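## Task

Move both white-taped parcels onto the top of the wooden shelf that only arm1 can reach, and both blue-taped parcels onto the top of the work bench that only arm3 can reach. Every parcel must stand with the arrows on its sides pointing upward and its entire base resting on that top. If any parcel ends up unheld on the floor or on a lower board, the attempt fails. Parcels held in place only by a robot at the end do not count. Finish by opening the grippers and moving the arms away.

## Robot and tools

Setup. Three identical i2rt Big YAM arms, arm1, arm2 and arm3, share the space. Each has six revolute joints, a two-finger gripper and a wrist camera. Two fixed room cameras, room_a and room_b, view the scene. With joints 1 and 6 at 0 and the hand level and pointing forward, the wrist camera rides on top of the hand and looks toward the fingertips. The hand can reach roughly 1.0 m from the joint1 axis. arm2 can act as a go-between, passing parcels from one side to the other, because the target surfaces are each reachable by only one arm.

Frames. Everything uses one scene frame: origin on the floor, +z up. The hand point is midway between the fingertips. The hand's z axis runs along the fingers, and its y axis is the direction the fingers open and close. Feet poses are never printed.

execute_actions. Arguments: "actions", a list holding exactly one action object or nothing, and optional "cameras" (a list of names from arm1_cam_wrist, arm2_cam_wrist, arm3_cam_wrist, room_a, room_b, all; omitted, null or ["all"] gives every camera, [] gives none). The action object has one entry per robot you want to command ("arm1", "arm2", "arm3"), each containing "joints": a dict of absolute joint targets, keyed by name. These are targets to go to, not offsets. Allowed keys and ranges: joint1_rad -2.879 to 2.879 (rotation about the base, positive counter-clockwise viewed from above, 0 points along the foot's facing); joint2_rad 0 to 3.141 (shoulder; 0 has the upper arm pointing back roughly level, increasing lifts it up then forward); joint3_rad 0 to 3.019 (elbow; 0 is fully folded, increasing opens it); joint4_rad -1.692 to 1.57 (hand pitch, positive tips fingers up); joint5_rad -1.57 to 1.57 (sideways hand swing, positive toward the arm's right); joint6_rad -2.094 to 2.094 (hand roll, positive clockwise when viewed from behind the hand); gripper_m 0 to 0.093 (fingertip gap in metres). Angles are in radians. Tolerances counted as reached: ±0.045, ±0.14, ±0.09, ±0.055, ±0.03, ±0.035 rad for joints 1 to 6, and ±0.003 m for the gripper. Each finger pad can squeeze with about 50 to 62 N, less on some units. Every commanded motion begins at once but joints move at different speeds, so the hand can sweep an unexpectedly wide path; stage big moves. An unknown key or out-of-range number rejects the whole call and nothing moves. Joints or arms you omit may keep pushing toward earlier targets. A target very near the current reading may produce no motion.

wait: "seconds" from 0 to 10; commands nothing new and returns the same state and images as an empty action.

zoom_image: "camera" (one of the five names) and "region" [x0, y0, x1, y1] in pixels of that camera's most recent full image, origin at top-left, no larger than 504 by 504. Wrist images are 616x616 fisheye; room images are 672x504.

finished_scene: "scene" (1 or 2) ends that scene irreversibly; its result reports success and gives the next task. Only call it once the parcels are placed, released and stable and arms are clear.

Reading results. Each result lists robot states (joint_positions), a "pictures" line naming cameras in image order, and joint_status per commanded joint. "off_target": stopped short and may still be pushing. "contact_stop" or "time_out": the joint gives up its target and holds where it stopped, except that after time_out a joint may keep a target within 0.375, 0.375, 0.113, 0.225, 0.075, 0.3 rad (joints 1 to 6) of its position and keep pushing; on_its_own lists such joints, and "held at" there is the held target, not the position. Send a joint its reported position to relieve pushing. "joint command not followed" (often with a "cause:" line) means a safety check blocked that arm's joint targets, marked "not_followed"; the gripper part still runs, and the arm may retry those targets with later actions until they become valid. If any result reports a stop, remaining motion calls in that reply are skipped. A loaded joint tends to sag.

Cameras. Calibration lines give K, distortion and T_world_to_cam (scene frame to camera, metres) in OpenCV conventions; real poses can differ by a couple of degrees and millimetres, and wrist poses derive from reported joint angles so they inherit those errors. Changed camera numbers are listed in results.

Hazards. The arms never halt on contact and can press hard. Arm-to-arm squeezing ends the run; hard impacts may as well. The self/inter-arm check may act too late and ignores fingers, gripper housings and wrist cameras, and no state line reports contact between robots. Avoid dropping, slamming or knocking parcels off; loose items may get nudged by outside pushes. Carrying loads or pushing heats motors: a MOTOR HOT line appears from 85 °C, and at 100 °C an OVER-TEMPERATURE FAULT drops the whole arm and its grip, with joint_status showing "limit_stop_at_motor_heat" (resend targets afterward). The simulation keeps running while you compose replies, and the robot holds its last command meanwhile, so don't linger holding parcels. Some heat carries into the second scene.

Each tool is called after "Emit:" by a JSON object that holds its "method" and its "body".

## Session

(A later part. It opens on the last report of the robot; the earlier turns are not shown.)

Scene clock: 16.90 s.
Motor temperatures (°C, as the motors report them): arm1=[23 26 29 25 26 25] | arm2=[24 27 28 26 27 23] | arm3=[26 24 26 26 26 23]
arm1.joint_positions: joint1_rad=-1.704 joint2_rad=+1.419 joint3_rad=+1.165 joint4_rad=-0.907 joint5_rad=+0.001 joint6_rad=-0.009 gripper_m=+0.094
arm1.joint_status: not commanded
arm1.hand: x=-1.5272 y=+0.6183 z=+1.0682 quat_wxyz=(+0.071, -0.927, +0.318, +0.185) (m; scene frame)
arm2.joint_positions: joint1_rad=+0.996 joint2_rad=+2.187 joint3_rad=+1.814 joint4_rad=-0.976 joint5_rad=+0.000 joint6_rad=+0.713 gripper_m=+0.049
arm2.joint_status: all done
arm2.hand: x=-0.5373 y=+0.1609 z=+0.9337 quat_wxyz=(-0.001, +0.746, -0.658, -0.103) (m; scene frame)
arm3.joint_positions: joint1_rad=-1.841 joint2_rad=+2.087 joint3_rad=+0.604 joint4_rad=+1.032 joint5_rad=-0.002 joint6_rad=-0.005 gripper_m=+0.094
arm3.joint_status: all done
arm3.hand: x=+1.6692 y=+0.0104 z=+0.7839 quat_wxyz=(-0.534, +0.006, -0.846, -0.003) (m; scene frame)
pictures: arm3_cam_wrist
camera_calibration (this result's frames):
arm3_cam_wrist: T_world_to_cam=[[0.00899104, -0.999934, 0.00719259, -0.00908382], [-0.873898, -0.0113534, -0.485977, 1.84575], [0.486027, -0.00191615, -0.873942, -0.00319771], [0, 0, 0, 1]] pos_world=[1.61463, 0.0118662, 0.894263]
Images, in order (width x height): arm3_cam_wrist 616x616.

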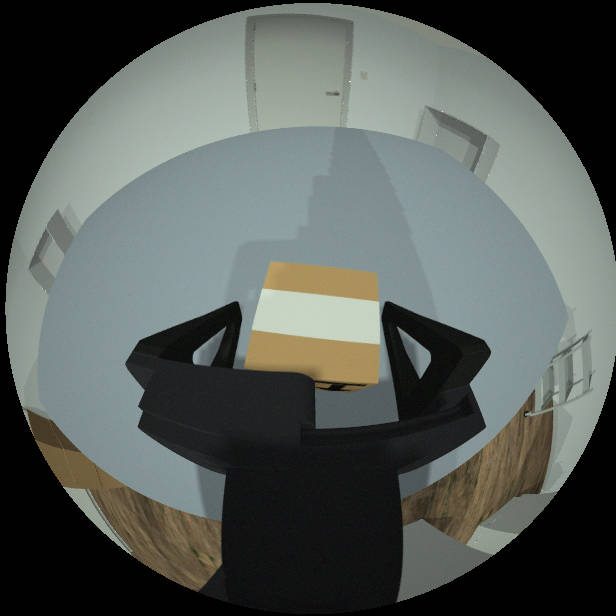

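Emit:
{"method": "execute_actions", "body": {"actions": [{"arm2":{"joints":{"joint1_rad":-0.75,"joint6_rad":0.2}},"arm3":{"joints":{"gripper_m":0.04}}}]}}

Scene clock: 19.17 s.
Motor temperatures (°C, as the motors report them): arm1=[23 26 30 25 26 25] | arm2=[24 28 28 26 27 23] | arm3=[26 24 26 26 26 23]
arm1.joint_positions: joint1_rad=-1.704 joint2_rad=+1.419 joint3_rad=+1.165 joint4_rad=-0.907 joint5_rad=+0.001 joint6_rad=-0.009 gripper_m=+0.094
arm1.joint_status: not commanded
arm1.hand: x=-1.5272 y=+0.6183 z=+1.0682 quat_wxyz=(+0.071, -0.927, +0.318, +0.185) (m; scene frame)
arm2.joint_positions: joint1_rad=-0.761 joint2_rad=+2.187 joint3_rad=+1.814 joint4_rad=-0.976 joint5_rad=+0.002 joint6_rad=+0.207 gripper_m=+0.049
arm2.joint_status: all done
arm2.hand: x=+0.5486 y=+0.1154 z=+0.9462 quat_wxyz=(-0.105, +0.219, -0.969, -0.039) (m; scene frame)
arm3.joint_positions: joint1_rad=-1.841 joint2_rad=+2.087 joint3_rad=+0.604 joint4_rad=+1.031 joint5_rad=-0.001 joint6_rad=-0.005 gripper_m=+0.049
arm3.joint_status: gripper_m off_target (ended at +0.049, target +0.040)
arm3.hand: x=+1.6692 y=+0.0103 z=+0.7839 quat_wxyz=(-0.534, +0.006, -0.846, -0.003) (m; scene frame)
pictures: arm1_cam_wrist, arm2_cam_wrist, arm3_cam_wrist, room_a, room_b
camera_calibration (this result's frames):
arm1_cam_wrist: T_world_to_cam=[[0.606753, 0.794756, 0.0146071, 0.417141], [0.773458, -0.594532, 0.219758, 1.32096], [0.183338, -0.122041, -0.975445, 1.52096], [0, 0, 0, 1]] pos_world=[-1.55366, 0.63945, 1.18723]
arm2_cam_wrist: T_world_to_cam=[[0.448426, -0.893317, -0.0299865, -0.118434], [-0.816477, -0.423044, 0.392936, 0.131239], [-0.363702, -0.15172, -0.919077, 1.20971], [0, 0, 0, 1]] pos_world=[0.600236, 0.133257, 1.0567]
arm3_cam_wrist: T_world_to_cam=[[0.00865014, -0.999936, 0.00735733, -0.00870879], [-0.874086, -0.0111347, -0.485643, 1.84572], [0.485693, -0.00223006, -0.874126, -0.00254877], [0, 0, 0, 1]] pos_world=[1.61464, 0.0118377, 0.894198]
Images, in order (width x height): arm1_cam_wrist 616x616, arm2_cam_wrist 616x616, arm3_cam_wrist 616x616, room_a 672x504, room_b 672x504.

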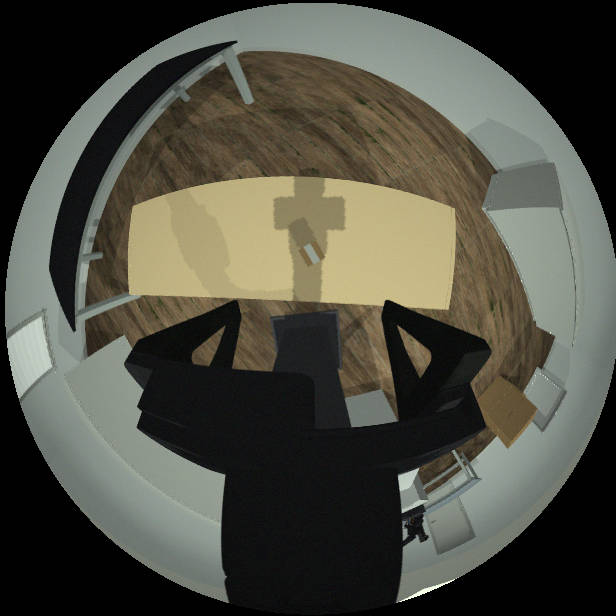

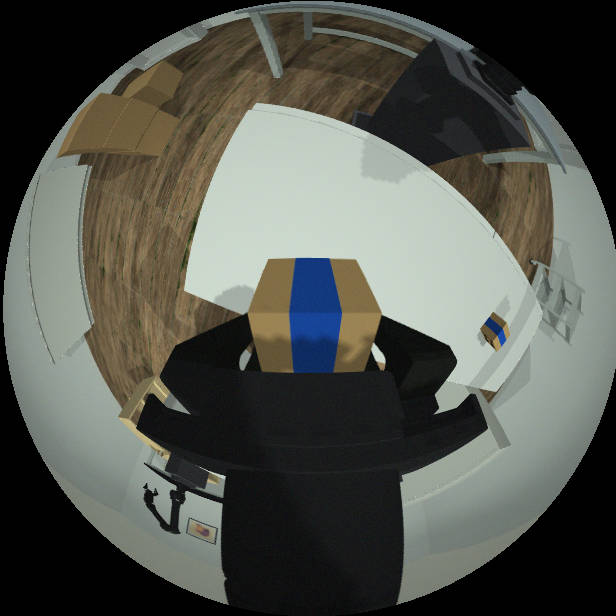

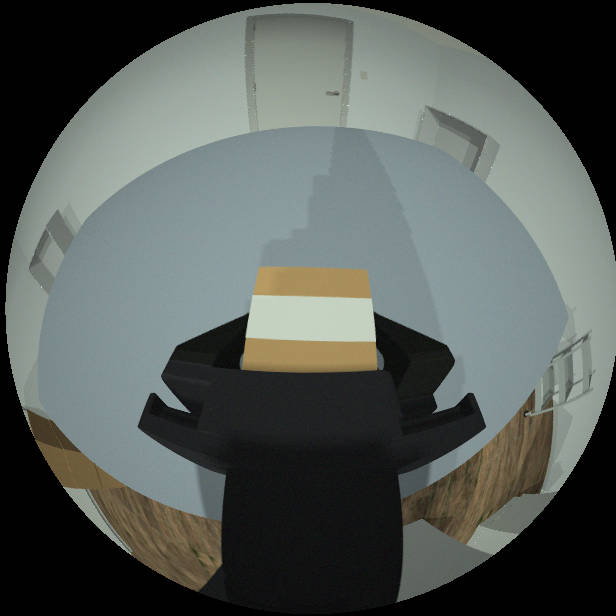

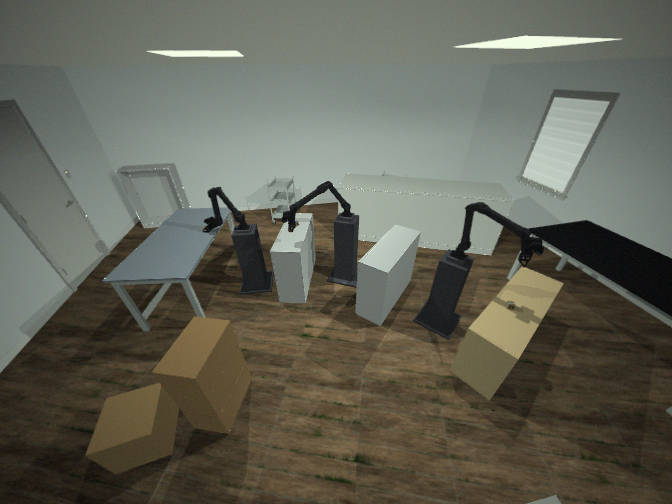

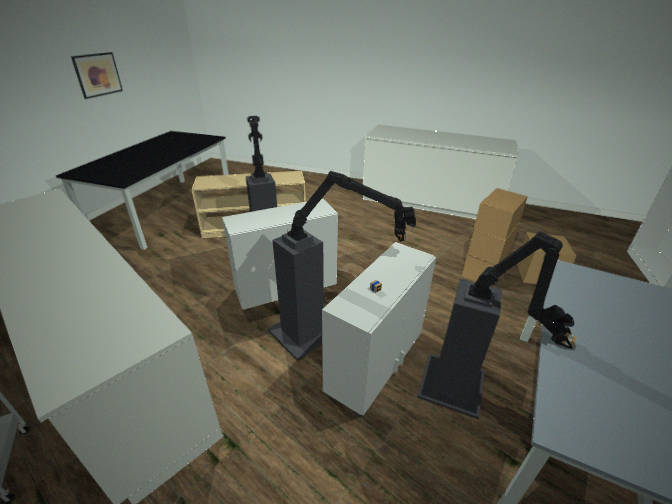

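Emit:
{"method": "execute_actions", "body": {"actions": [{"arm2":{"joints":{"joint2_rad":2.37,"joint4_rad":-1.02,"joint6_rad":0.82}},"arm3":{"joints":{"joint2_rad":1.6,"joint3_rad":0.9}}}], "cameras": ["arm2_cam_wrist","room_b","room_a"]}}

Emit:
{"method": "zoom_image", "body": {"camera": "room_b", "region": [340, 190, 480, 310]}}

Scene clock: 21.83 s.
Motor temperatures (°C, as the motors report them): arm1=[23 27 30 25 26 25] | arm2=[24 28 28 26 27 23] | arm3=[26 24 26 26 26 23]
arm1.joint_positions: joint1_rad=-1.704 joint2_rad=+1.419 joint3_rad=+1.165 joint4_rad=-0.907 joint5_rad=+0.001 joint6_rad=-0.009 gripper_m=+0.094
arm1.joint_status: not commanded
arm1.hand: x=-1.5272 y=+0.6183 z=+1.0682 quat_wxyz=(+0.071, -0.927, +0.318, +0.185) (m; scene frame)
arm2.joint_positions: joint1_rad=-0.761 joint2_rad=+2.386 joint3_rad=+1.814 joint4_rad=-1.010 joint5_rad=+0.002 joint6_rad=+0.812 gripper_m=+0.049
arm2.joint_status: all done
arm2.hand: x=+0.5155 y=+0.0877 z=+0.8129 quat_wxyz=(-0.002, -0.080, -0.997, +0.009) (m; scene frame)
arm3.joint_positions: joint1_rad=-1.841 joint2_rad=+1.601 joint3_rad=+0.895 joint4_rad=+1.018 joint5_rad=-0.001 joint6_rad=-0.005 gripper_m=+0.049
arm3.joint_status: all done
arm3.hand: x=+1.7700 y=+0.0107 z=+1.1809 quat_wxyz=(-0.810, +0.004, -0.586, -0.003) (m; scene frame)
pictures: arm2_cam_wrist, room_a, room_b
camera_calibration (this result's frames):
arm2_cam_wrist: T_world_to_cam=[[-0.143864, -0.989502, 0.0137329, 0.145908], [-0.803085, 0.124847, 0.582639, -0.0643229], [-0.578237, 0.0727923, -0.812615, 1.07533], [0, 0, 0, 1]] pos_world=[0.591129, 0.0741307, 0.909302]
Images, in order (width x height): arm2_cam_wrist 616x616, room_a 672x504, room_b 672x504.

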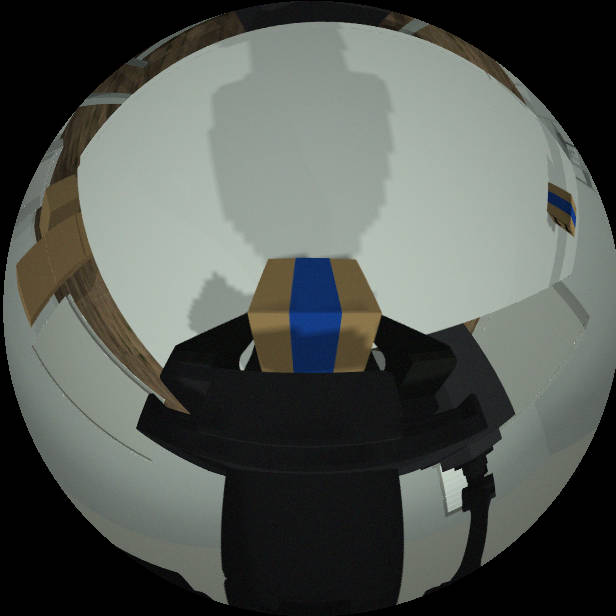

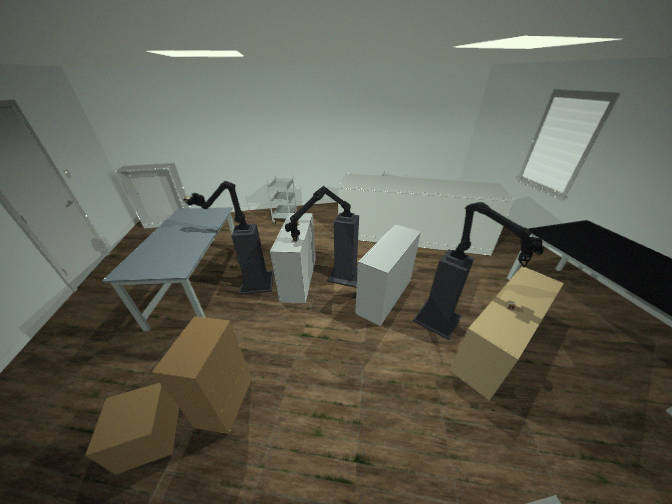

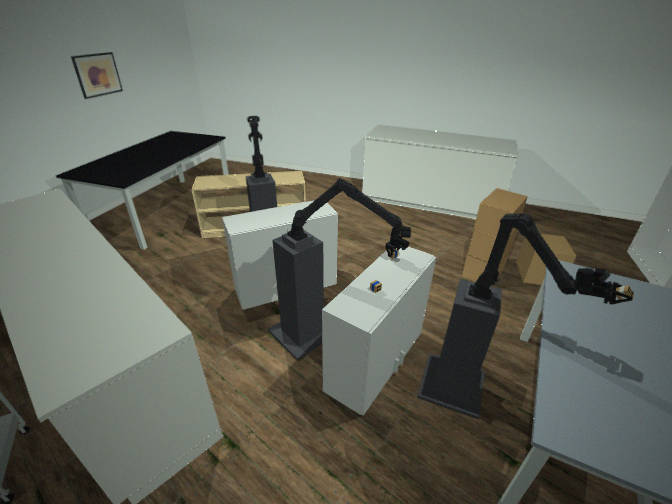

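Region (340, 190, 480, 310) of room_b's 672x504 image, scaled by 3.600, with more detail than that image has; it fills the top 432 rows of this view, and the rest is white.

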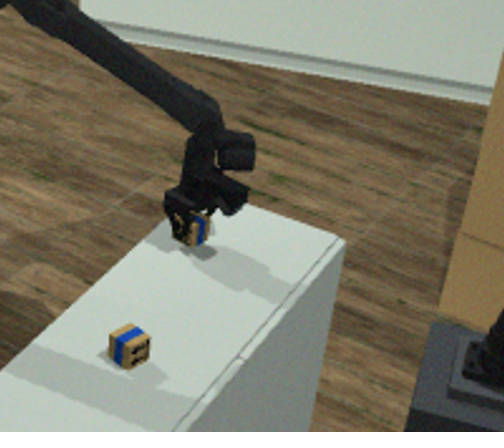

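Emit:
{"method": "execute_actions", "body": {"actions": [{"arm2":{"joints":{"joint2_rad":2.415}},"arm3":{"joints":{"joint1_rad":-0.3,"joint2_rad":2.0,"joint3_rad":1.65,"joint4_rad":-1.52}}}], "cameras": []}}

Emit:
{"method": "execute_actions", "body": {"actions": [{"arm2":{"joints":{"gripper_m":0.093}}}], "cameras": []}}

Emit:
{"method": "execute_actions", "body": {"actions": [{"arm2":{"joints":{"joint2_rad":2.2}}}], "cameras": []}}

Emit:
{"method": "execute_actions", "body": {"actions": [{"arm2":{"joints":{"joint1_rad":-1.32,"joint2_rad":2.13,"joint3_rad":1.65,"joint4_rad":-1.09,"joint6_rad":1.5}}}], "cameras": ["arm2_cam_wrist","room_b"]}}

Scene clock: 25.07 s.
Motor temperatures (°C, as the motors report them): arm1=[23 27 30 25 26 25] | arm2=[24 28 28 26 27 23] | arm3=[26 24 27 26 26 23]
arm1.joint_positions: joint1_rad=-1.704 joint2_rad=+1.419 joint3_rad=+1.165 joint4_rad=-0.907 joint5_rad=+0.001 joint6_rad=-0.009 gripper_m=+0.094
arm1.joint_status: not commanded
arm1.hand: x=-1.5272 y=+0.6183 z=+1.0682 quat_wxyz=(+0.071, -0.927, +0.318, +0.185) (m; scene frame)
arm2.joint_positions: joint1_rad=-0.761 joint2_rad=+2.394 joint3_rad=+1.814 joint4_rad=-1.010 joint5_rad=+0.002 joint6_rad=+0.812 gripper_m=+0.049
arm2.joint_status: all done
arm2.hand: x=+0.5139 y=+0.0864 z=+0.8076 quat_wxyz=(+0.001, -0.080, -0.997, +0.012) (m; scene frame)
arm3.joint_positions: joint1_rad=-0.292 joint2_rad=+2.001 joint3_rad=+1.639 joint4_rad=-1.508 joint5_rad=-0.004 joint6_rad=-0.005 gripper_m=+0.049
arm3.joint_status: all done
arm3.hand: x=+1.1514 y=+0.5311 z=+0.9194 quat_wxyz=(+0.105, +0.696, -0.702, +0.104) (m; scene frame)
pictures: none
No camera images: the call's "cameras" was empty. Leave "cameras" out to get every camera's image.

Scene clock: 25.67 s.
Motor temperatures (°C, as the motors report them): arm1=[23 27 30 25 26 25] | arm2=[24 28 28 26 27 23] | arm3=[26 24 28 26 26 23]
arm1.joint_positions: joint1_rad=-1.704 joint2_rad=+1.419 joint3_rad=+1.165 joint4_rad=-0.907 joint5_rad=+0.001 joint6_rad=-0.009 gripper_m=+0.094
arm1.joint_status: not commanded
arm1.hand: x=-1.5272 y=+0.6183 z=+1.0682 quat_wxyz=(+0.071, -0.927, +0.318, +0.185) (m; scene frame)
arm2.joint_positions: joint1_rad=-0.761 joint2_rad=+2.394 joint3_rad=+1.814 joint4_rad=-1.010 joint5_rad=+0.002 joint6_rad=+0.812 gripper_m=+0.093
arm2.joint_status: all done
arm2.hand: x=+0.5139 y=+0.0864 z=+0.8076 quat_wxyz=(+0.001, -0.081, -0.997, +0.012) (m; scene frame)
arm3.joint_positions: joint1_rad=-0.292 joint2_rad=+2.001 joint3_rad=+1.639 joint4_rad=-1.508 joint5_rad=-0.004 joint6_rad=-0.005 gripper_m=+0.049
arm3.joint_status: not commanded
arm3.hand: x=+1.1514 y=+0.5311 z=+0.9194 quat_wxyz=(+0.105, +0.696, -0.702, +0.104) (m; scene frame)
pictures: none
No camera images: the call's "cameras" was empty. Leave "cameras" out to get every camera's image.

Scene clock: 27.00 s.
Motor temperatures (°C, as the motors report them): arm1=[23 27 31 25 26 26] | arm2=[24 29 28 26 27 23] | arm3=[26 25 28 26 26 23]
arm1.joint_positions: joint1_rad=-1.704 joint2_rad=+1.419 joint3_rad=+1.165 joint4_rad=-0.907 joint5_rad=+0.001 joint6_rad=-0.009 gripper_m=+0.094
arm1.joint_status: not commanded
arm1.hand: x=-1.5272 y=+0.6183 z=+1.0682 quat_wxyz=(+0.071, -0.927, +0.318, +0.185) (m; scene frame)
arm2.joint_positions: joint1_rad=-0.761 joint2_rad=+2.184 joint3_rad=+1.814 joint4_rad=-1.010 joint5_rad=+0.002 joint6_rad=+0.813 gripper_m=+0.093
arm2.joint_status: all done
arm2.hand: x=+0.5424 y=+0.1106 z=+0.9463 quat_wxyz=(-0.077, -0.080, -0.992, -0.058) (m; scene frame)
arm3.joint_positions: joint1_rad=-0.292 joint2_rad=+2.001 joint3_rad=+1.639 joint4_rad=-1.508 joint5_rad=-0.004 joint6_rad=-0.005 gripper_m=+0.049
arm3.joint_status: not commanded
arm3.hand: x=+1.1514 y=+0.5311 z=+0.9194 quat_wxyz=(+0.105, +0.696, -0.702, +0.104) (m; scene frame)
pictures: none
No camera images: the call's "cameras" was empty. Leave "cameras" out to get every camera's image.

Scene clock: 28.67 s.
Motor temperatures (°C, as the motors report them): arm1=[23 27 31 25 26 26] | arm2=[24 29 28 26 27 23] | arm3=[26 25 28 26 26 23]
arm1.joint_positions: joint1_rad=-1.704 joint2_rad=+1.419 joint3_rad=+1.165 joint4_rad=-0.907 joint5_rad=+0.001 joint6_rad=-0.009 gripper_m=+0.094
arm1.joint_status: not commanded
arm1.hand: x=-1.5272 y=+0.6183 z=+1.0682 quat_wxyz=(+0.071, -0.927, +0.318, +0.185) (m; scene frame)
arm2.joint_positions: joint1_rad=-1.313 joint2_rad=+2.137 joint3_rad=+1.661 joint4_rad=-1.076 joint5_rad=+0.002 joint6_rad=+1.492 gripper_m=+0.093
arm2.joint_status: all done
arm2.hand: x=+0.6108 y=-0.2509 z=+0.9227 quat_wxyz=(-0.015, -0.641, -0.767, -0.006) (m; scene frame)
arm3.joint_positions: joint1_rad=-0.292 joint2_rad=+2.001 joint3_rad=+1.639 joint4_rad=-1.508 joint5_rad=-0.004 joint6_rad=-0.005 gripper_m=+0.049
arm3.joint_status: not commanded
arm3.hand: x=+1.1514 y=+0.5311 z=+0.9194 quat_wxyz=(+0.105, +0.696, -0.702, +0.104) (m; scene frame)
pictures: arm2_cam_wrist, room_b
camera_calibration (this result's frames):
arm2_cam_wrist: T_world_to_cam=[[-0.980588, -0.193393, -0.0323572, 0.576375], [-0.176652, 0.79969, 0.573838, -0.214638], [-0.0851007, 0.568414, -0.818329, 1.07265], [0, 0, 0, 1]] pos_world=[0.618553, -0.326597, 1.01959]
Images, in order (width x height): arm2_cam_wrist 616x616, room_b 672x504.

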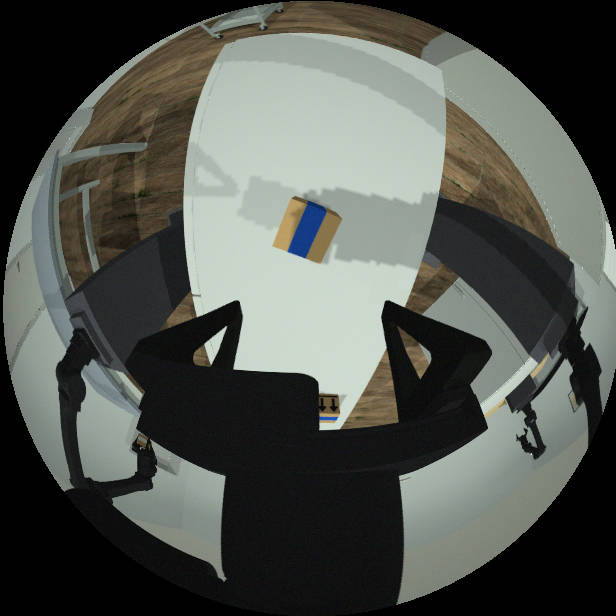

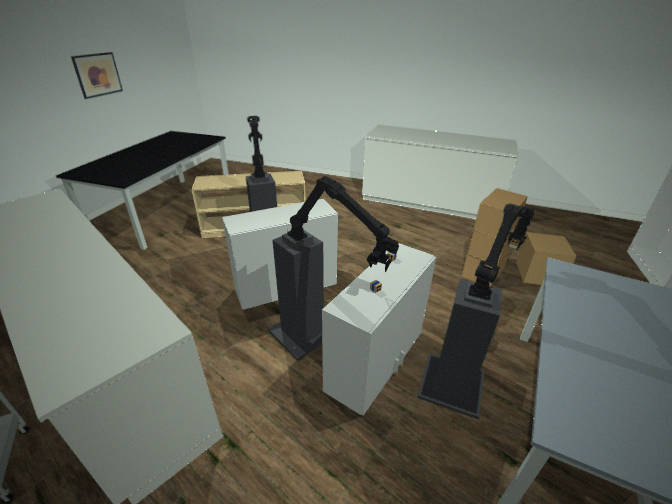

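Emit:
{"method": "execute_actions", "body": {"actions": [{"arm2":{"joints":{"joint1_rad":-1.365,"joint2_rad":2.24,"joint3_rad":1.69,"joint4_rad":-0.97,"joint6_rad":0.26}}}], "cameras": ["arm2_cam_wrist"]}}

Scene clock: 30.97 s.
Motor temperatures (°C, as the motors report them): arm1=[23 27 31 25 26 26] | arm2=[24 29 29 26 27 23] | arm3=[26 25 28 26 26 23]
arm1.joint_positions: joint1_rad=-1.704 joint2_rad=+1.419 joint3_rad=+1.165 joint4_rad=-0.907 joint5_rad=+0.001 joint6_rad=-0.009 gripper_m=+0.094
arm1.joint_status: not commanded
arm1.hand: x=-1.5272 y=+0.6183 z=+1.0682 quat_wxyz=(+0.071, -0.927, +0.318, +0.185) (m; scene frame)
arm2.joint_positions: joint1_rad=-1.366 joint2_rad=+2.243 joint3_rad=+1.661 joint4_rad=-0.985 joint5_rad=+0.002 joint6_rad=+0.268 gripper_m=+0.093
arm2.joint_status: all done
arm2.hand: x=+0.6181 y=-0.2843 z=+0.8587 quat_wxyz=(-0.008, -0.111, -0.994, +0.005) (m; scene frame)
arm3.joint_positions: joint1_rad=-0.292 joint2_rad=+2.001 joint3_rad=+1.639 joint4_rad=-1.508 joint5_rad=-0.004 joint6_rad=-0.005 gripper_m=+0.049
arm3.joint_status: not commanded
arm3.hand: x=+1.1514 y=+0.5311 z=+0.9194 quat_wxyz=(+0.105, +0.696, -0.702, +0.104) (m; scene frame)
pictures: arm2_cam_wrist
camera_calibration (this result's frames):
arm2_cam_wrist: T_world_to_cam=[[-0.203874, -0.978985, 0.00495626, -0.160384], [-0.801874, 0.169891, 0.572831, 0.0583534], [-0.561634, 0.112811, -0.819659, 1.20604], [0, 0, 0, 1]] pos_world=[0.691449, -0.302982, 0.955911]
Images, in order (width x height): arm2_cam_wrist 616x616.

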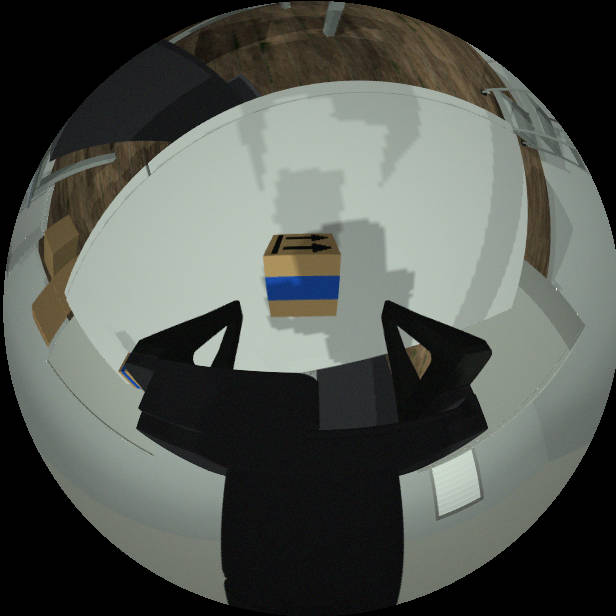

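Good. Grip, lift slightly, rotate, set down.

Emit:
{"method": "execute_actions", "body": {"actions": [{"arm2":{"joints":{"joint2_rad":2.33,"joint3_rad":1.66,"joint4_rad":-0.89}}}], "cameras": []}}

Emit:
{"method": "execute_actions", "body": {"actions": [{"arm2":{"joints":{"gripper_m":0.04}}}], "cameras": []}}

Emit:
{"method": "execute_actions", "body": {"actions": [{"arm2":{"joints":{"joint2_rad":2.32,"joint6_rad":1.14}}}], "cameras": ["arm2_cam_wrist"]}}

Scene clock: 32.30 s.
Motor temperatures (°C, as the motors report them): arm1=[23 27 31 25 26 26] | arm2=[24 29 29 26 27 23] | arm3=[26 25 28 26 26 23]
arm1.joint_positions: joint1_rad=-1.704 joint2_rad=+1.419 joint3_rad=+1.165 joint4_rad=-0.907 joint5_rad=+0.001 joint6_rad=-0.009 gripper_m=+0.094
arm1.joint_status: not commanded
arm1.hand: x=-1.5272 y=+0.6183 z=+1.0682 quat_wxyz=(+0.071, -0.927, +0.318, +0.185) (m; scene frame)
arm2.joint_positions: joint1_rad=-1.366 joint2_rad=+2.328 joint3_rad=+1.661 joint4_rad=-0.904 joint5_rad=+0.002 joint6_rad=+0.268 gripper_m=+0.093
arm2.joint_status: all done
arm2.hand: x=+0.6193 y=-0.2847 z=+0.8071 quat_wxyz=(-0.007, -0.110, -0.994, +0.005) (m; scene frame)
arm3.joint_positions: joint1_rad=-0.292 joint2_rad=+2.001 joint3_rad=+1.639 joint4_rad=-1.508 joint5_rad=-0.004 joint6_rad=-0.005 gripper_m=+0.049
arm3.joint_status: not commanded
arm3.hand: x=+1.1514 y=+0.5311 z=+0.9194 quat_wxyz=(+0.105, +0.696, -0.702, +0.104) (m; scene frame)
pictures: none
No camera images: the call's "cameras" was empty. Leave "cameras" out to get every camera's image.

Scene clock: 32.90 s.
Motor temperatures (°C, as the motors report them): arm1=[23 27 31 25 26 26] | arm2=[24 29 28 26 27 23] | arm3=[26 25 28 26 26 23]
arm1.joint_positions: joint1_rad=-1.704 joint2_rad=+1.419 joint3_rad=+1.165 joint4_rad=-0.907 joint5_rad=+0.001 joint6_rad=-0.009 gripper_m=+0.094
arm1.joint_status: not commanded
arm1.hand: x=-1.5272 y=+0.6183 z=+1.0682 quat_wxyz=(+0.071, -0.927, +0.318, +0.185) (m; scene frame)
arm2.joint_positions: joint1_rad=-1.366 joint2_rad=+2.328 joint3_rad=+1.661 joint4_rad=-0.904 joint5_rad=+0.002 joint6_rad=+0.267 gripper_m=+0.050
arm2.joint_status: gripper_m off_target (ended at +0.050, target +0.040)
arm2.hand: x=+0.6193 y=-0.2846 z=+0.8071 quat_wxyz=(-0.006, -0.110, -0.994, +0.005) (m; scene frame)
arm3.joint_positions: joint1_rad=-0.292 joint2_rad=+2.001 joint3_rad=+1.639 joint4_rad=-1.508 joint5_rad=-0.004 joint6_rad=-0.005 gripper_m=+0.049
arm3.joint_status: not commanded
arm3.hand: x=+1.1514 y=+0.5311 z=+0.9194 quat_wxyz=(+0.105, +0.696, -0.702, +0.104) (m; scene frame)
pictures: none
No camera images: the call's "cameras" was empty. Leave "cameras" out to get every camera's image.

Scene clock: 34.70 s.
Motor temperatures (°C, as the motors report them): arm1=[23 27 31 25 26 26] | arm2=[24 29 28 26 27 23] | arm3=[26 26 29 26 26 23]
arm1.joint_positions: joint1_rad=-1.704 joint2_rad=+1.419 joint3_rad=+1.165 joint4_rad=-0.907 joint5_rad=+0.001 joint6_rad=-0.009 gripper_m=+0.094
arm1.joint_status: not commanded
arm1.hand: x=-1.5272 y=+0.6183 z=+1.0682 quat_wxyz=(+0.071, -0.927, +0.318, +0.185) (m; scene frame)
arm2.joint_positions: joint1_rad=-1.366 joint2_rad=+2.328 joint3_rad=+1.661 joint4_rad=-0.904 joint5_rad=+0.002 joint6_rad=+1.130 gripper_m=+0.050
arm2.joint_status: all done
arm2.hand: x=+0.6193 y=-0.2846 z=+0.8071 quat_wxyz=(-0.008, -0.516, -0.857, +0.002) (m; scene frame)
arm3.joint_positions: joint1_rad=-0.292 joint2_rad=+2.001 joint3_rad=+1.639 joint4_rad=-1.508 joint5_rad=-0.004 joint6_rad=-0.005 gripper_m=+0.049
arm3.joint_status: not commanded
arm3.hand: x=+1.1514 y=+0.5311 z=+0.9194 quat_wxyz=(+0.105, +0.696, -0.702, +0.104) (m; scene frame)
pictures: arm2_cam_wrist
camera_calibration (this result's frames):
arm2_cam_wrist: T_world_to_cam=[[-0.875713, -0.482759, -0.00842374, 0.407863], [-0.399402, 0.71448, 0.574453, -0.00664546], [-0.271304, 0.50642, -0.818494, 1.09574], [0, 0, 0, 1]] pos_world=[0.651795, -0.353257, 0.90411]
Images, in order (width x height): arm2_cam_wrist 616x616.

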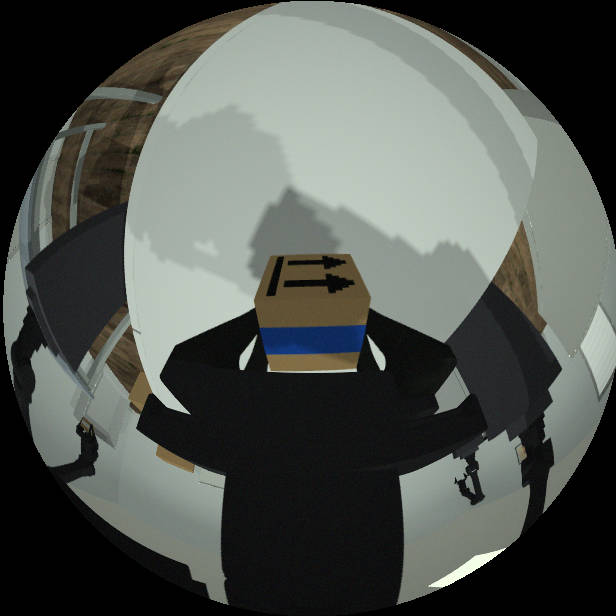

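Emit:
{"method": "execute_actions", "body": {"actions": [{"arm2":{"joints":{"gripper_m":0.093}},"arm3":{"joints":{"joint1_rad":0.5}}}], "cameras": []}}

Emit:
{"method": "execute_actions", "body": {"actions": [{"arm2":{"joints":{"joint2_rad":1.0}}}], "cameras": []}}

Emit:
{"method": "execute_actions", "body": {"actions": [{"arm2":{"joints":{"joint3_rad":1.0,"joint4_rad":-1.5,"joint6_rad":0.15,"joint1_rad":-1.1}},"arm3":{"joints":{"joint1_rad":1.45}}}], "cameras": []}}

Emit:
{"method": "execute_actions", "body": {"actions": [{"arm3":{"joints":{"joint2_rad":2.19,"joint4_rad":-1.45}}}], "cameras": ["arm2_cam_wrist","room_b"]}}

Emit:
{"method": "zoom_image", "body": {"camera": "room_b", "region": [340, 190, 480, 310]}}

Scene clock: 36.83 s.
Motor temperatures (°C, as the motors report them): arm1=[23 27 31 25 26 26] | arm2=[24 29 28 26 27 23] | arm3=[26 26 29 26 26 23]
arm1.joint_positions: joint1_rad=-1.704 joint2_rad=+1.419 joint3_rad=+1.165 joint4_rad=-0.907 joint5_rad=+0.001 joint6_rad=-0.009 gripper_m=+0.094
arm1.joint_status: not commanded
arm1.hand: x=-1.5272 y=+0.6183 z=+1.0682 quat_wxyz=(+0.071, -0.927, +0.318, +0.185) (m; scene frame)
arm2.joint_positions: joint1_rad=-1.366 joint2_rad=+2.328 joint3_rad=+1.661 joint4_rad=-0.904 joint5_rad=+0.002 joint6_rad=+1.132 gripper_m=+0.093
arm2.joint_status: all done
arm2.hand: x=+0.6193 y=-0.2846 z=+0.8071 quat_wxyz=(-0.008, -0.517, -0.856, +0.002) (m; scene frame)
arm3.joint_positions: joint1_rad=+0.505 joint2_rad=+2.001 joint3_rad=+1.639 joint4_rad=-1.508 joint5_rad=-0.001 joint6_rad=-0.005 gripper_m=+0.049
arm3.joint_status: all done
arm3.hand: x=+0.7736 y=+0.3771 z=+0.9169 quat_wxyz=(+0.056, +0.914, -0.376, +0.140) (m; scene frame)
pictures: none
No camera images: the call's "cameras" was empty. Leave "cameras" out to get every camera's image.

Scene clock: 38.73 s.
Motor temperatures (°C, as the motors report them): arm1=[23 27 32 25 26 26] | arm2=[24 29 28 26 27 23] | arm3=[26 26 29 26 26 23]
arm1.joint_positions: joint1_rad=-1.704 joint2_rad=+1.419 joint3_rad=+1.165 joint4_rad=-0.907 joint5_rad=+0.001 joint6_rad=-0.009 gripper_m=+0.094
arm1.joint_status: not commanded
arm1.hand: x=-1.5272 y=+0.6183 z=+1.0682 quat_wxyz=(+0.071, -0.927, +0.318, +0.185) (m; scene frame)
arm2.joint_positions: joint1_rad=-1.366 joint2_rad=+0.996 joint3_rad=+1.654 joint4_rad=-0.897 joint5_rad=+0.002 joint6_rad=+1.133 gripper_m=+0.093
arm2.joint_status: all done
arm2.hand: x=+0.3932 y=-0.2869 z=+1.5880 quat_wxyz=(-0.520, -0.402, -0.672, -0.342) (m; scene frame)
arm3.joint_positions: joint1_rad=+0.505 joint2_rad=+2.001 joint3_rad=+1.639 joint4_rad=-1.508 joint5_rad=-0.001 joint6_rad=-0.005 gripper_m=+0.049
arm3.joint_status: not commanded
arm3.hand: x=+0.7736 y=+0.3771 z=+0.9169 quat_wxyz=(+0.056, +0.914, -0.376, +0.140) (m; scene frame)
pictures: none
No camera images: the call's "cameras" was empty. Leave "cameras" out to get every camera's image.

Scene clock: 40.60 s.
Motor temperatures (°C, as the motors report them): arm1=[23 27 32 25 26 26] | arm2=[24 29 29 26 27 23] | arm3=[26 26 29 26 26 23]
arm1.joint_positions: joint1_rad=-1.704 joint2_rad=+1.419 joint3_rad=+1.165 joint4_rad=-0.907 joint5_rad=+0.001 joint6_rad=-0.009 gripper_m=+0.094
arm1.joint_status: not commanded
arm1.hand: x=-1.5272 y=+0.6183 z=+1.0682 quat_wxyz=(+0.071, -0.927, +0.318, +0.185) (m; scene frame)
arm2.joint_positions: joint1_rad=-1.103 joint2_rad=+1.010 joint3_rad=+1.007 joint4_rad=-1.487 joint5_rad=+0.002 joint6_rad=+0.158 gripper_m=+0.093
arm2.joint_status: all done
arm2.hand: x=+0.2511 y=-0.2252 z=+1.1664 quat_wxyz=(-0.045, +0.075, -0.996, -0.003) (m; scene frame)
arm3.joint_positions: joint1_rad=+1.458 joint2_rad=+2.001 joint3_rad=+1.639 joint4_rad=-1.508 joint5_rad=+0.000 joint6_rad=-0.005 gripper_m=+0.049
arm3.joint_status: all done
arm3.hand: x=+0.6266 y=-0.0824 z=+0.9152 quat_wxyz=(-0.013, +0.985, +0.085, +0.151) (m; scene frame)
pictures: none
No camera images: the call's "cameras" was empty. Leave "cameras" out to get every camera's image.

Scene clock: 41.90 s.
Motor temperatures (°C, as the motors report them): arm1=[23 27 32 25 26 26] | arm2=[24 29 29 26 27 23] | arm3=[26 26 29 26 26 23]
arm1.joint_positions: joint1_rad=-1.704 joint2_rad=+1.419 joint3_rad=+1.165 joint4_rad=-0.907 joint5_rad=+0.001 joint6_rad=-0.009 gripper_m=+0.094
arm1.joint_status: not commanded
arm1.hand: x=-1.5272 y=+0.6183 z=+1.0682 quat_wxyz=(+0.071, -0.927, +0.318, +0.185) (m; scene frame)
arm2.joint_positions: joint1_rad=-1.103 joint2_rad=+1.010 joint3_rad=+1.007 joint4_rad=-1.487 joint5_rad=+0.002 joint6_rad=+0.158 gripper_m=+0.093
arm2.joint_status: not commanded
arm2.hand: x=+0.2511 y=-0.2252 z=+1.1664 quat_wxyz=(-0.045, +0.076, -0.996, -0.003) (m; scene frame)
arm3.joint_positions: joint1_rad=+1.458 joint2_rad=+2.195 joint3_rad=+1.636 joint4_rad=-1.457 joint5_rad=+0.000 joint6_rad=-0.005 gripper_m=+0.049
arm3.joint_status: all done
arm3.hand: x=+0.6371 y=-0.0806 z=+0.8126 quat_wxyz=(-0.018, +0.971, +0.084, +0.223) (m; scene frame)
pictures: arm2_cam_wrist, room_b
camera_calibration (this result's frames):
arm2_cam_wrist: T_world_to_cam=[[0.167305, -0.985903, -0.00186572, -0.265736], [-0.846503, -0.144619, 0.512365, -0.41141], [-0.505412, -0.0841418, -0.858766, 1.23266], [0, 0, 0, 1]] pos_world=[0.319201, -0.217769, 1.26887]
Images, in order (width x height): arm2_cam_wrist 616x616, room_b 672x504.

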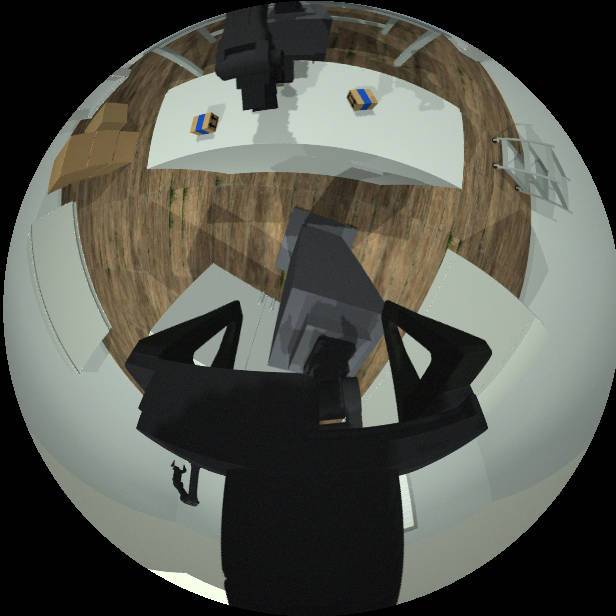

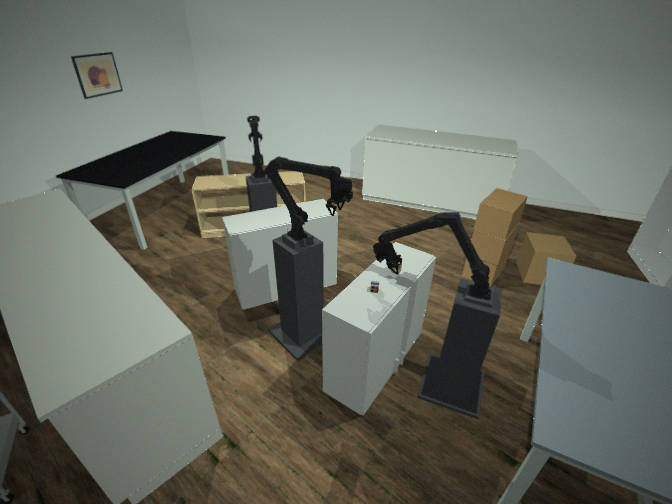

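Region (340, 190, 480, 310) of room_b's 672x504 image, scaled by 3.600, with more detail than that image has; it fills the top 432 rows of this view, and the rest is white.

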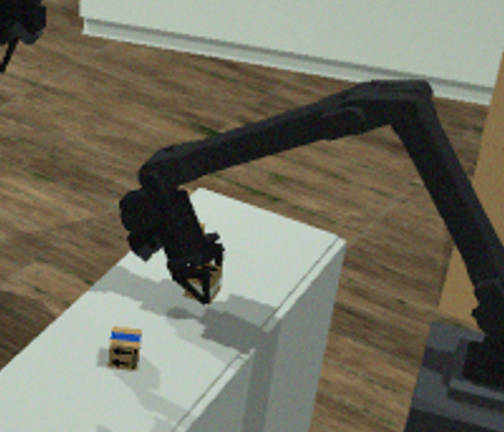

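Emit:
{"method": "execute_actions", "body": {"actions": [{"arm3":{"joints":{"joint2_rad":2.225,"joint4_rad":-1.43}}}], "cameras": []}}

Emit:
{"method": "execute_actions", "body": {"actions": [{"arm3":{"joints":{"gripper_m":0.093}}}], "cameras": []}}

Emit:
{"method": "execute_actions", "body": {"actions": [{"arm3":{"joints":{"joint3_rad":2.03,"joint4_rad":-1.65}}}], "cameras": []}}

Emit:
{"method": "execute_actions", "body": {"actions": [{"arm3":{"joints":{"joint1_rad":1.785,"joint2_rad":2.27}}}], "cameras": ["arm3_cam_wrist","arm2_cam_wrist"]}}

Scene clock: 43.10 s.
Motor temperatures (°C, as the motors report them): arm1=[23 27 32 25 26 26] | arm2=[24 28 29 26 27 23] | arm3=[26 26 29 26 26 23]
arm1.joint_positions: joint1_rad=-1.704 joint2_rad=+1.419 joint3_rad=+1.165 joint4_rad=-0.907 joint5_rad=+0.001 joint6_rad=-0.009 gripper_m=+0.094
arm1.joint_status: not commanded
arm1.hand: x=-1.5272 y=+0.6183 z=+1.0682 quat_wxyz=(+0.071, -0.927, +0.318, +0.185) (m; scene frame)
arm2.joint_positions: joint1_rad=-1.103 joint2_rad=+1.010 joint3_rad=+1.007 joint4_rad=-1.487 joint5_rad=+0.002 joint6_rad=+0.158 gripper_m=+0.093
arm2.joint_status: not commanded
arm2.hand: x=+0.2511 y=-0.2252 z=+1.1664 quat_wxyz=(-0.045, +0.076, -0.996, -0.003) (m; scene frame)
arm3.joint_positions: joint1_rad=+1.458 joint2_rad=+2.208 joint3_rad=+1.636 joint4_rad=-1.439 joint5_rad=+0.000 joint6_rad=-0.005 gripper_m=+0.049
arm3.joint_status: all done
arm3.hand: x=+0.6354 y=-0.0808 z=+0.8044 quat_wxyz=(-0.018, +0.972, +0.084, +0.221) (m; scene frame)
pictures: none
No camera images: the call's "cameras" was empty. Leave "cameras" out to get every camera's image.

Scene clock: 43.70 s.
Motor temperatures (°C, as the motors report them): arm1=[23 27 32 25 26 26] | arm2=[24 28 29 26 27 23] | arm3=[26 26 29 26 26 23]
arm1.joint_positions: joint1_rad=-1.704 joint2_rad=+1.419 joint3_rad=+1.165 joint4_rad=-0.907 joint5_rad=+0.001 joint6_rad=-0.009 gripper_m=+0.094
arm1.joint_status: not commanded
arm1.hand: x=-1.5272 y=+0.6183 z=+1.0682 quat_wxyz=(+0.071, -0.927, +0.318, +0.185) (m; scene frame)
arm2.joint_positions: joint1_rad=-1.103 joint2_rad=+1.010 joint3_rad=+1.007 joint4_rad=-1.487 joint5_rad=+0.002 joint6_rad=+0.158 gripper_m=+0.093
arm2.joint_status: not commanded
arm2.hand: x=+0.2511 y=-0.2252 z=+1.1664 quat_wxyz=(-0.045, +0.076, -0.996, -0.003) (m; scene frame)
arm3.joint_positions: joint1_rad=+1.458 joint2_rad=+2.208 joint3_rad=+1.636 joint4_rad=-1.439 joint5_rad=+0.000 joint6_rad=-0.005 gripper_m=+0.093
arm3.joint_status: all done
arm3.hand: x=+0.6354 y=-0.0808 z=+0.8044 quat_wxyz=(-0.018, +0.972, +0.084, +0.221) (m; scene frame)
pictures: none
No camera images: the call's "cameras" was empty. Leave "cameras" out to get every camera's image.

Scene clock: 44.83 s.
Motor temperatures (°C, as the motors report them): arm1=[23 27 32 25 26 26] | arm2=[24 28 29 26 27 23] | arm3=[26 26 29 26 26 23]
arm1.joint_positions: joint1_rad=-1.704 joint2_rad=+1.419 joint3_rad=+1.165 joint4_rad=-0.907 joint5_rad=+0.001 joint6_rad=-0.009 gripper_m=+0.094
arm1.joint_status: not commanded
arm1.hand: x=-1.5272 y=+0.6183 z=+1.0682 quat_wxyz=(+0.071, -0.927, +0.318, +0.185) (m; scene frame)
arm2.joint_positions: joint1_rad=-1.103 joint2_rad=+1.010 joint3_rad=+1.007 joint4_rad=-1.487 joint5_rad=+0.002 joint6_rad=+0.158 gripper_m=+0.093
arm2.joint_status: not commanded
arm2.hand: x=+0.2511 y=-0.2252 z=+1.1664 quat_wxyz=(-0.045, +0.076, -0.996, -0.003) (m; scene frame)
arm3.joint_positions: joint1_rad=+1.458 joint2_rad=+2.211 joint3_rad=+2.003 joint4_rad=-1.639 joint5_rad=+0.000 joint6_rad=-0.005 gripper_m=+0.093
arm3.joint_status: all done
arm3.hand: x=+0.5448 y=-0.0962 z=+0.9168 quat_wxyz=(-0.012, +0.986, +0.085, +0.140) (m; scene frame)
pictures: none
No camera images: the call's "cameras" was empty. Leave "cameras" out to get every camera's image.

Scene clock: 46.43 s.
Motor temperatures (°C, as the motors report them): arm1=[23 27 32 25 26 26] | arm2=[24 28 29 26 27 23] | arm3=[26 27 29 26 26 23]
arm1.joint_positions: joint1_rad=-1.704 joint2_rad=+1.419 joint3_rad=+1.165 joint4_rad=-0.907 joint5_rad=+0.001 joint6_rad=-0.009 gripper_m=+0.094
arm1.joint_status: not commanded
arm1.hand: x=-1.5272 y=+0.6183 z=+1.0682 quat_wxyz=(+0.071, -0.927, +0.318, +0.185) (m; scene frame)
arm2.joint_positions: joint1_rad=-1.103 joint2_rad=+1.010 joint3_rad=+1.007 joint4_rad=-1.487 joint5_rad=+0.002 joint6_rad=+0.158 gripper_m=+0.093
arm2.joint_status: not commanded
arm2.hand: x=+0.2511 y=-0.2252 z=+1.1664 quat_wxyz=(-0.045, +0.076, -0.996, -0.003) (m; scene frame)
arm3.joint_positions: joint1_rad=+1.777 joint2_rad=+2.261 joint3_rad=+2.003 joint4_rad=-1.639 joint5_rad=-0.001 joint6_rad=-0.005 gripper_m=+0.093
arm3.joint_status: all done
arm3.hand: x=+0.6103 y=-0.2781 z=+0.8872 quat_wxyz=(-0.038, +0.957, +0.240, +0.161) (m; scene frame)
pictures: arm2_cam_wrist, arm3_cam_wrist
camera_calibration (this result's frames):
arm2_cam_wrist: T_world_to_cam=[[0.167305, -0.985903, -0.00186572, -0.265736], [-0.846503, -0.144619, 0.512365, -0.41141], [-0.505412, -0.0841418, -0.858766, 1.23266], [0, 0, 0, 1]] pos_world=[0.319201, -0.217769, 1.26887]
arm3_cam_wrist: T_world_to_cam=[[-0.475588, 0.879666, 0.00189153, 0.534376], [0.511124, 0.274586, 0.814466, -0.952205], [0.715939, 0.388317, -0.580208, 0.30878], [0, 0, 0, 1]] pos_world=[0.51977, -0.328515, 0.953684]
Images, in order (width x height): arm2_cam_wrist 616x616, arm3_cam_wrist 616x616.

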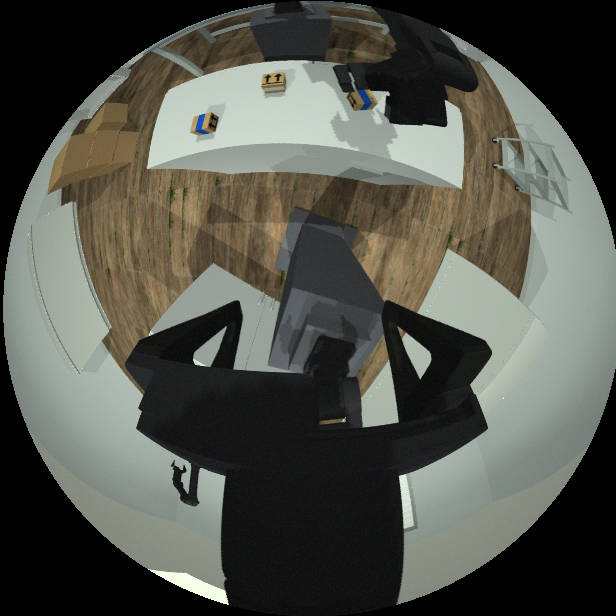

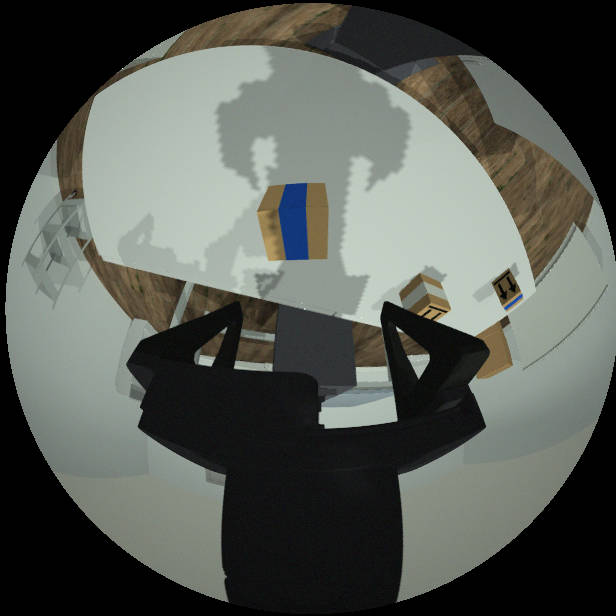

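Emit:
{"method": "execute_actions", "body": {"actions": [{"arm3":{"joints":{"joint1_rad":1.81,"joint2_rad":2.39,"joint4_rad":-1.6}}}], "cameras": ["arm3_cam_wrist"]}}

Scene clock: 47.73 s.
Motor temperatures (°C, as the motors report them): arm1=[23 27 32 25 26 26] | arm2=[24 28 29 26 27 23] | arm3=[26 27 30 26 26 23]
arm1.joint_positions: joint1_rad=-1.704 joint2_rad=+1.419 joint3_rad=+1.165 joint4_rad=-0.907 joint5_rad=+0.001 joint6_rad=-0.009 gripper_m=+0.094
arm1.joint_status: not commanded
arm1.hand: x=-1.5272 y=+0.6183 z=+1.0682 quat_wxyz=(+0.071, -0.927, +0.318, +0.185) (m; scene frame)
arm2.joint_positions: joint1_rad=-1.103 joint2_rad=+1.010 joint3_rad=+1.007 joint4_rad=-1.487 joint5_rad=+0.002 joint6_rad=+0.158 gripper_m=+0.093
arm2.joint_status: not commanded
arm2.hand: x=+0.2511 y=-0.2252 z=+1.1664 quat_wxyz=(-0.045, +0.076, -0.996, -0.003) (m; scene frame)
arm3.joint_positions: joint1_rad=+1.809 joint2_rad=+2.397 joint3_rad=+2.008 joint4_rad=-1.609 joint5_rad=-0.001 joint6_rad=-0.005 gripper_m=+0.093
arm3.joint_status: all done
arm3.hand: x=+0.6267 y=-0.2909 z=+0.8071 quat_wxyz=(-0.053, +0.943, +0.253, +0.208) (m; scene frame)
pictures: arm3_cam_wrist
camera_calibration (this result's frames):
arm3_cam_wrist: T_world_to_cam=[[-0.503425, 0.864039, 0.000787924, 0.567416], [0.428696, 0.248984, 0.868462, -0.891261], [0.750189, 0.437543, -0.495755, 0.18017], [0, 0, 0, 1]] pos_world=[0.532569, -0.347192, 0.862899]
Images, in order (width x height): arm3_cam_wrist 616x616.

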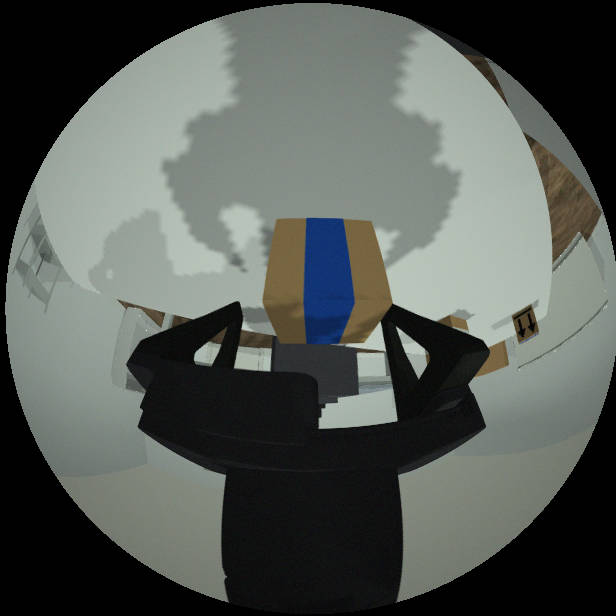

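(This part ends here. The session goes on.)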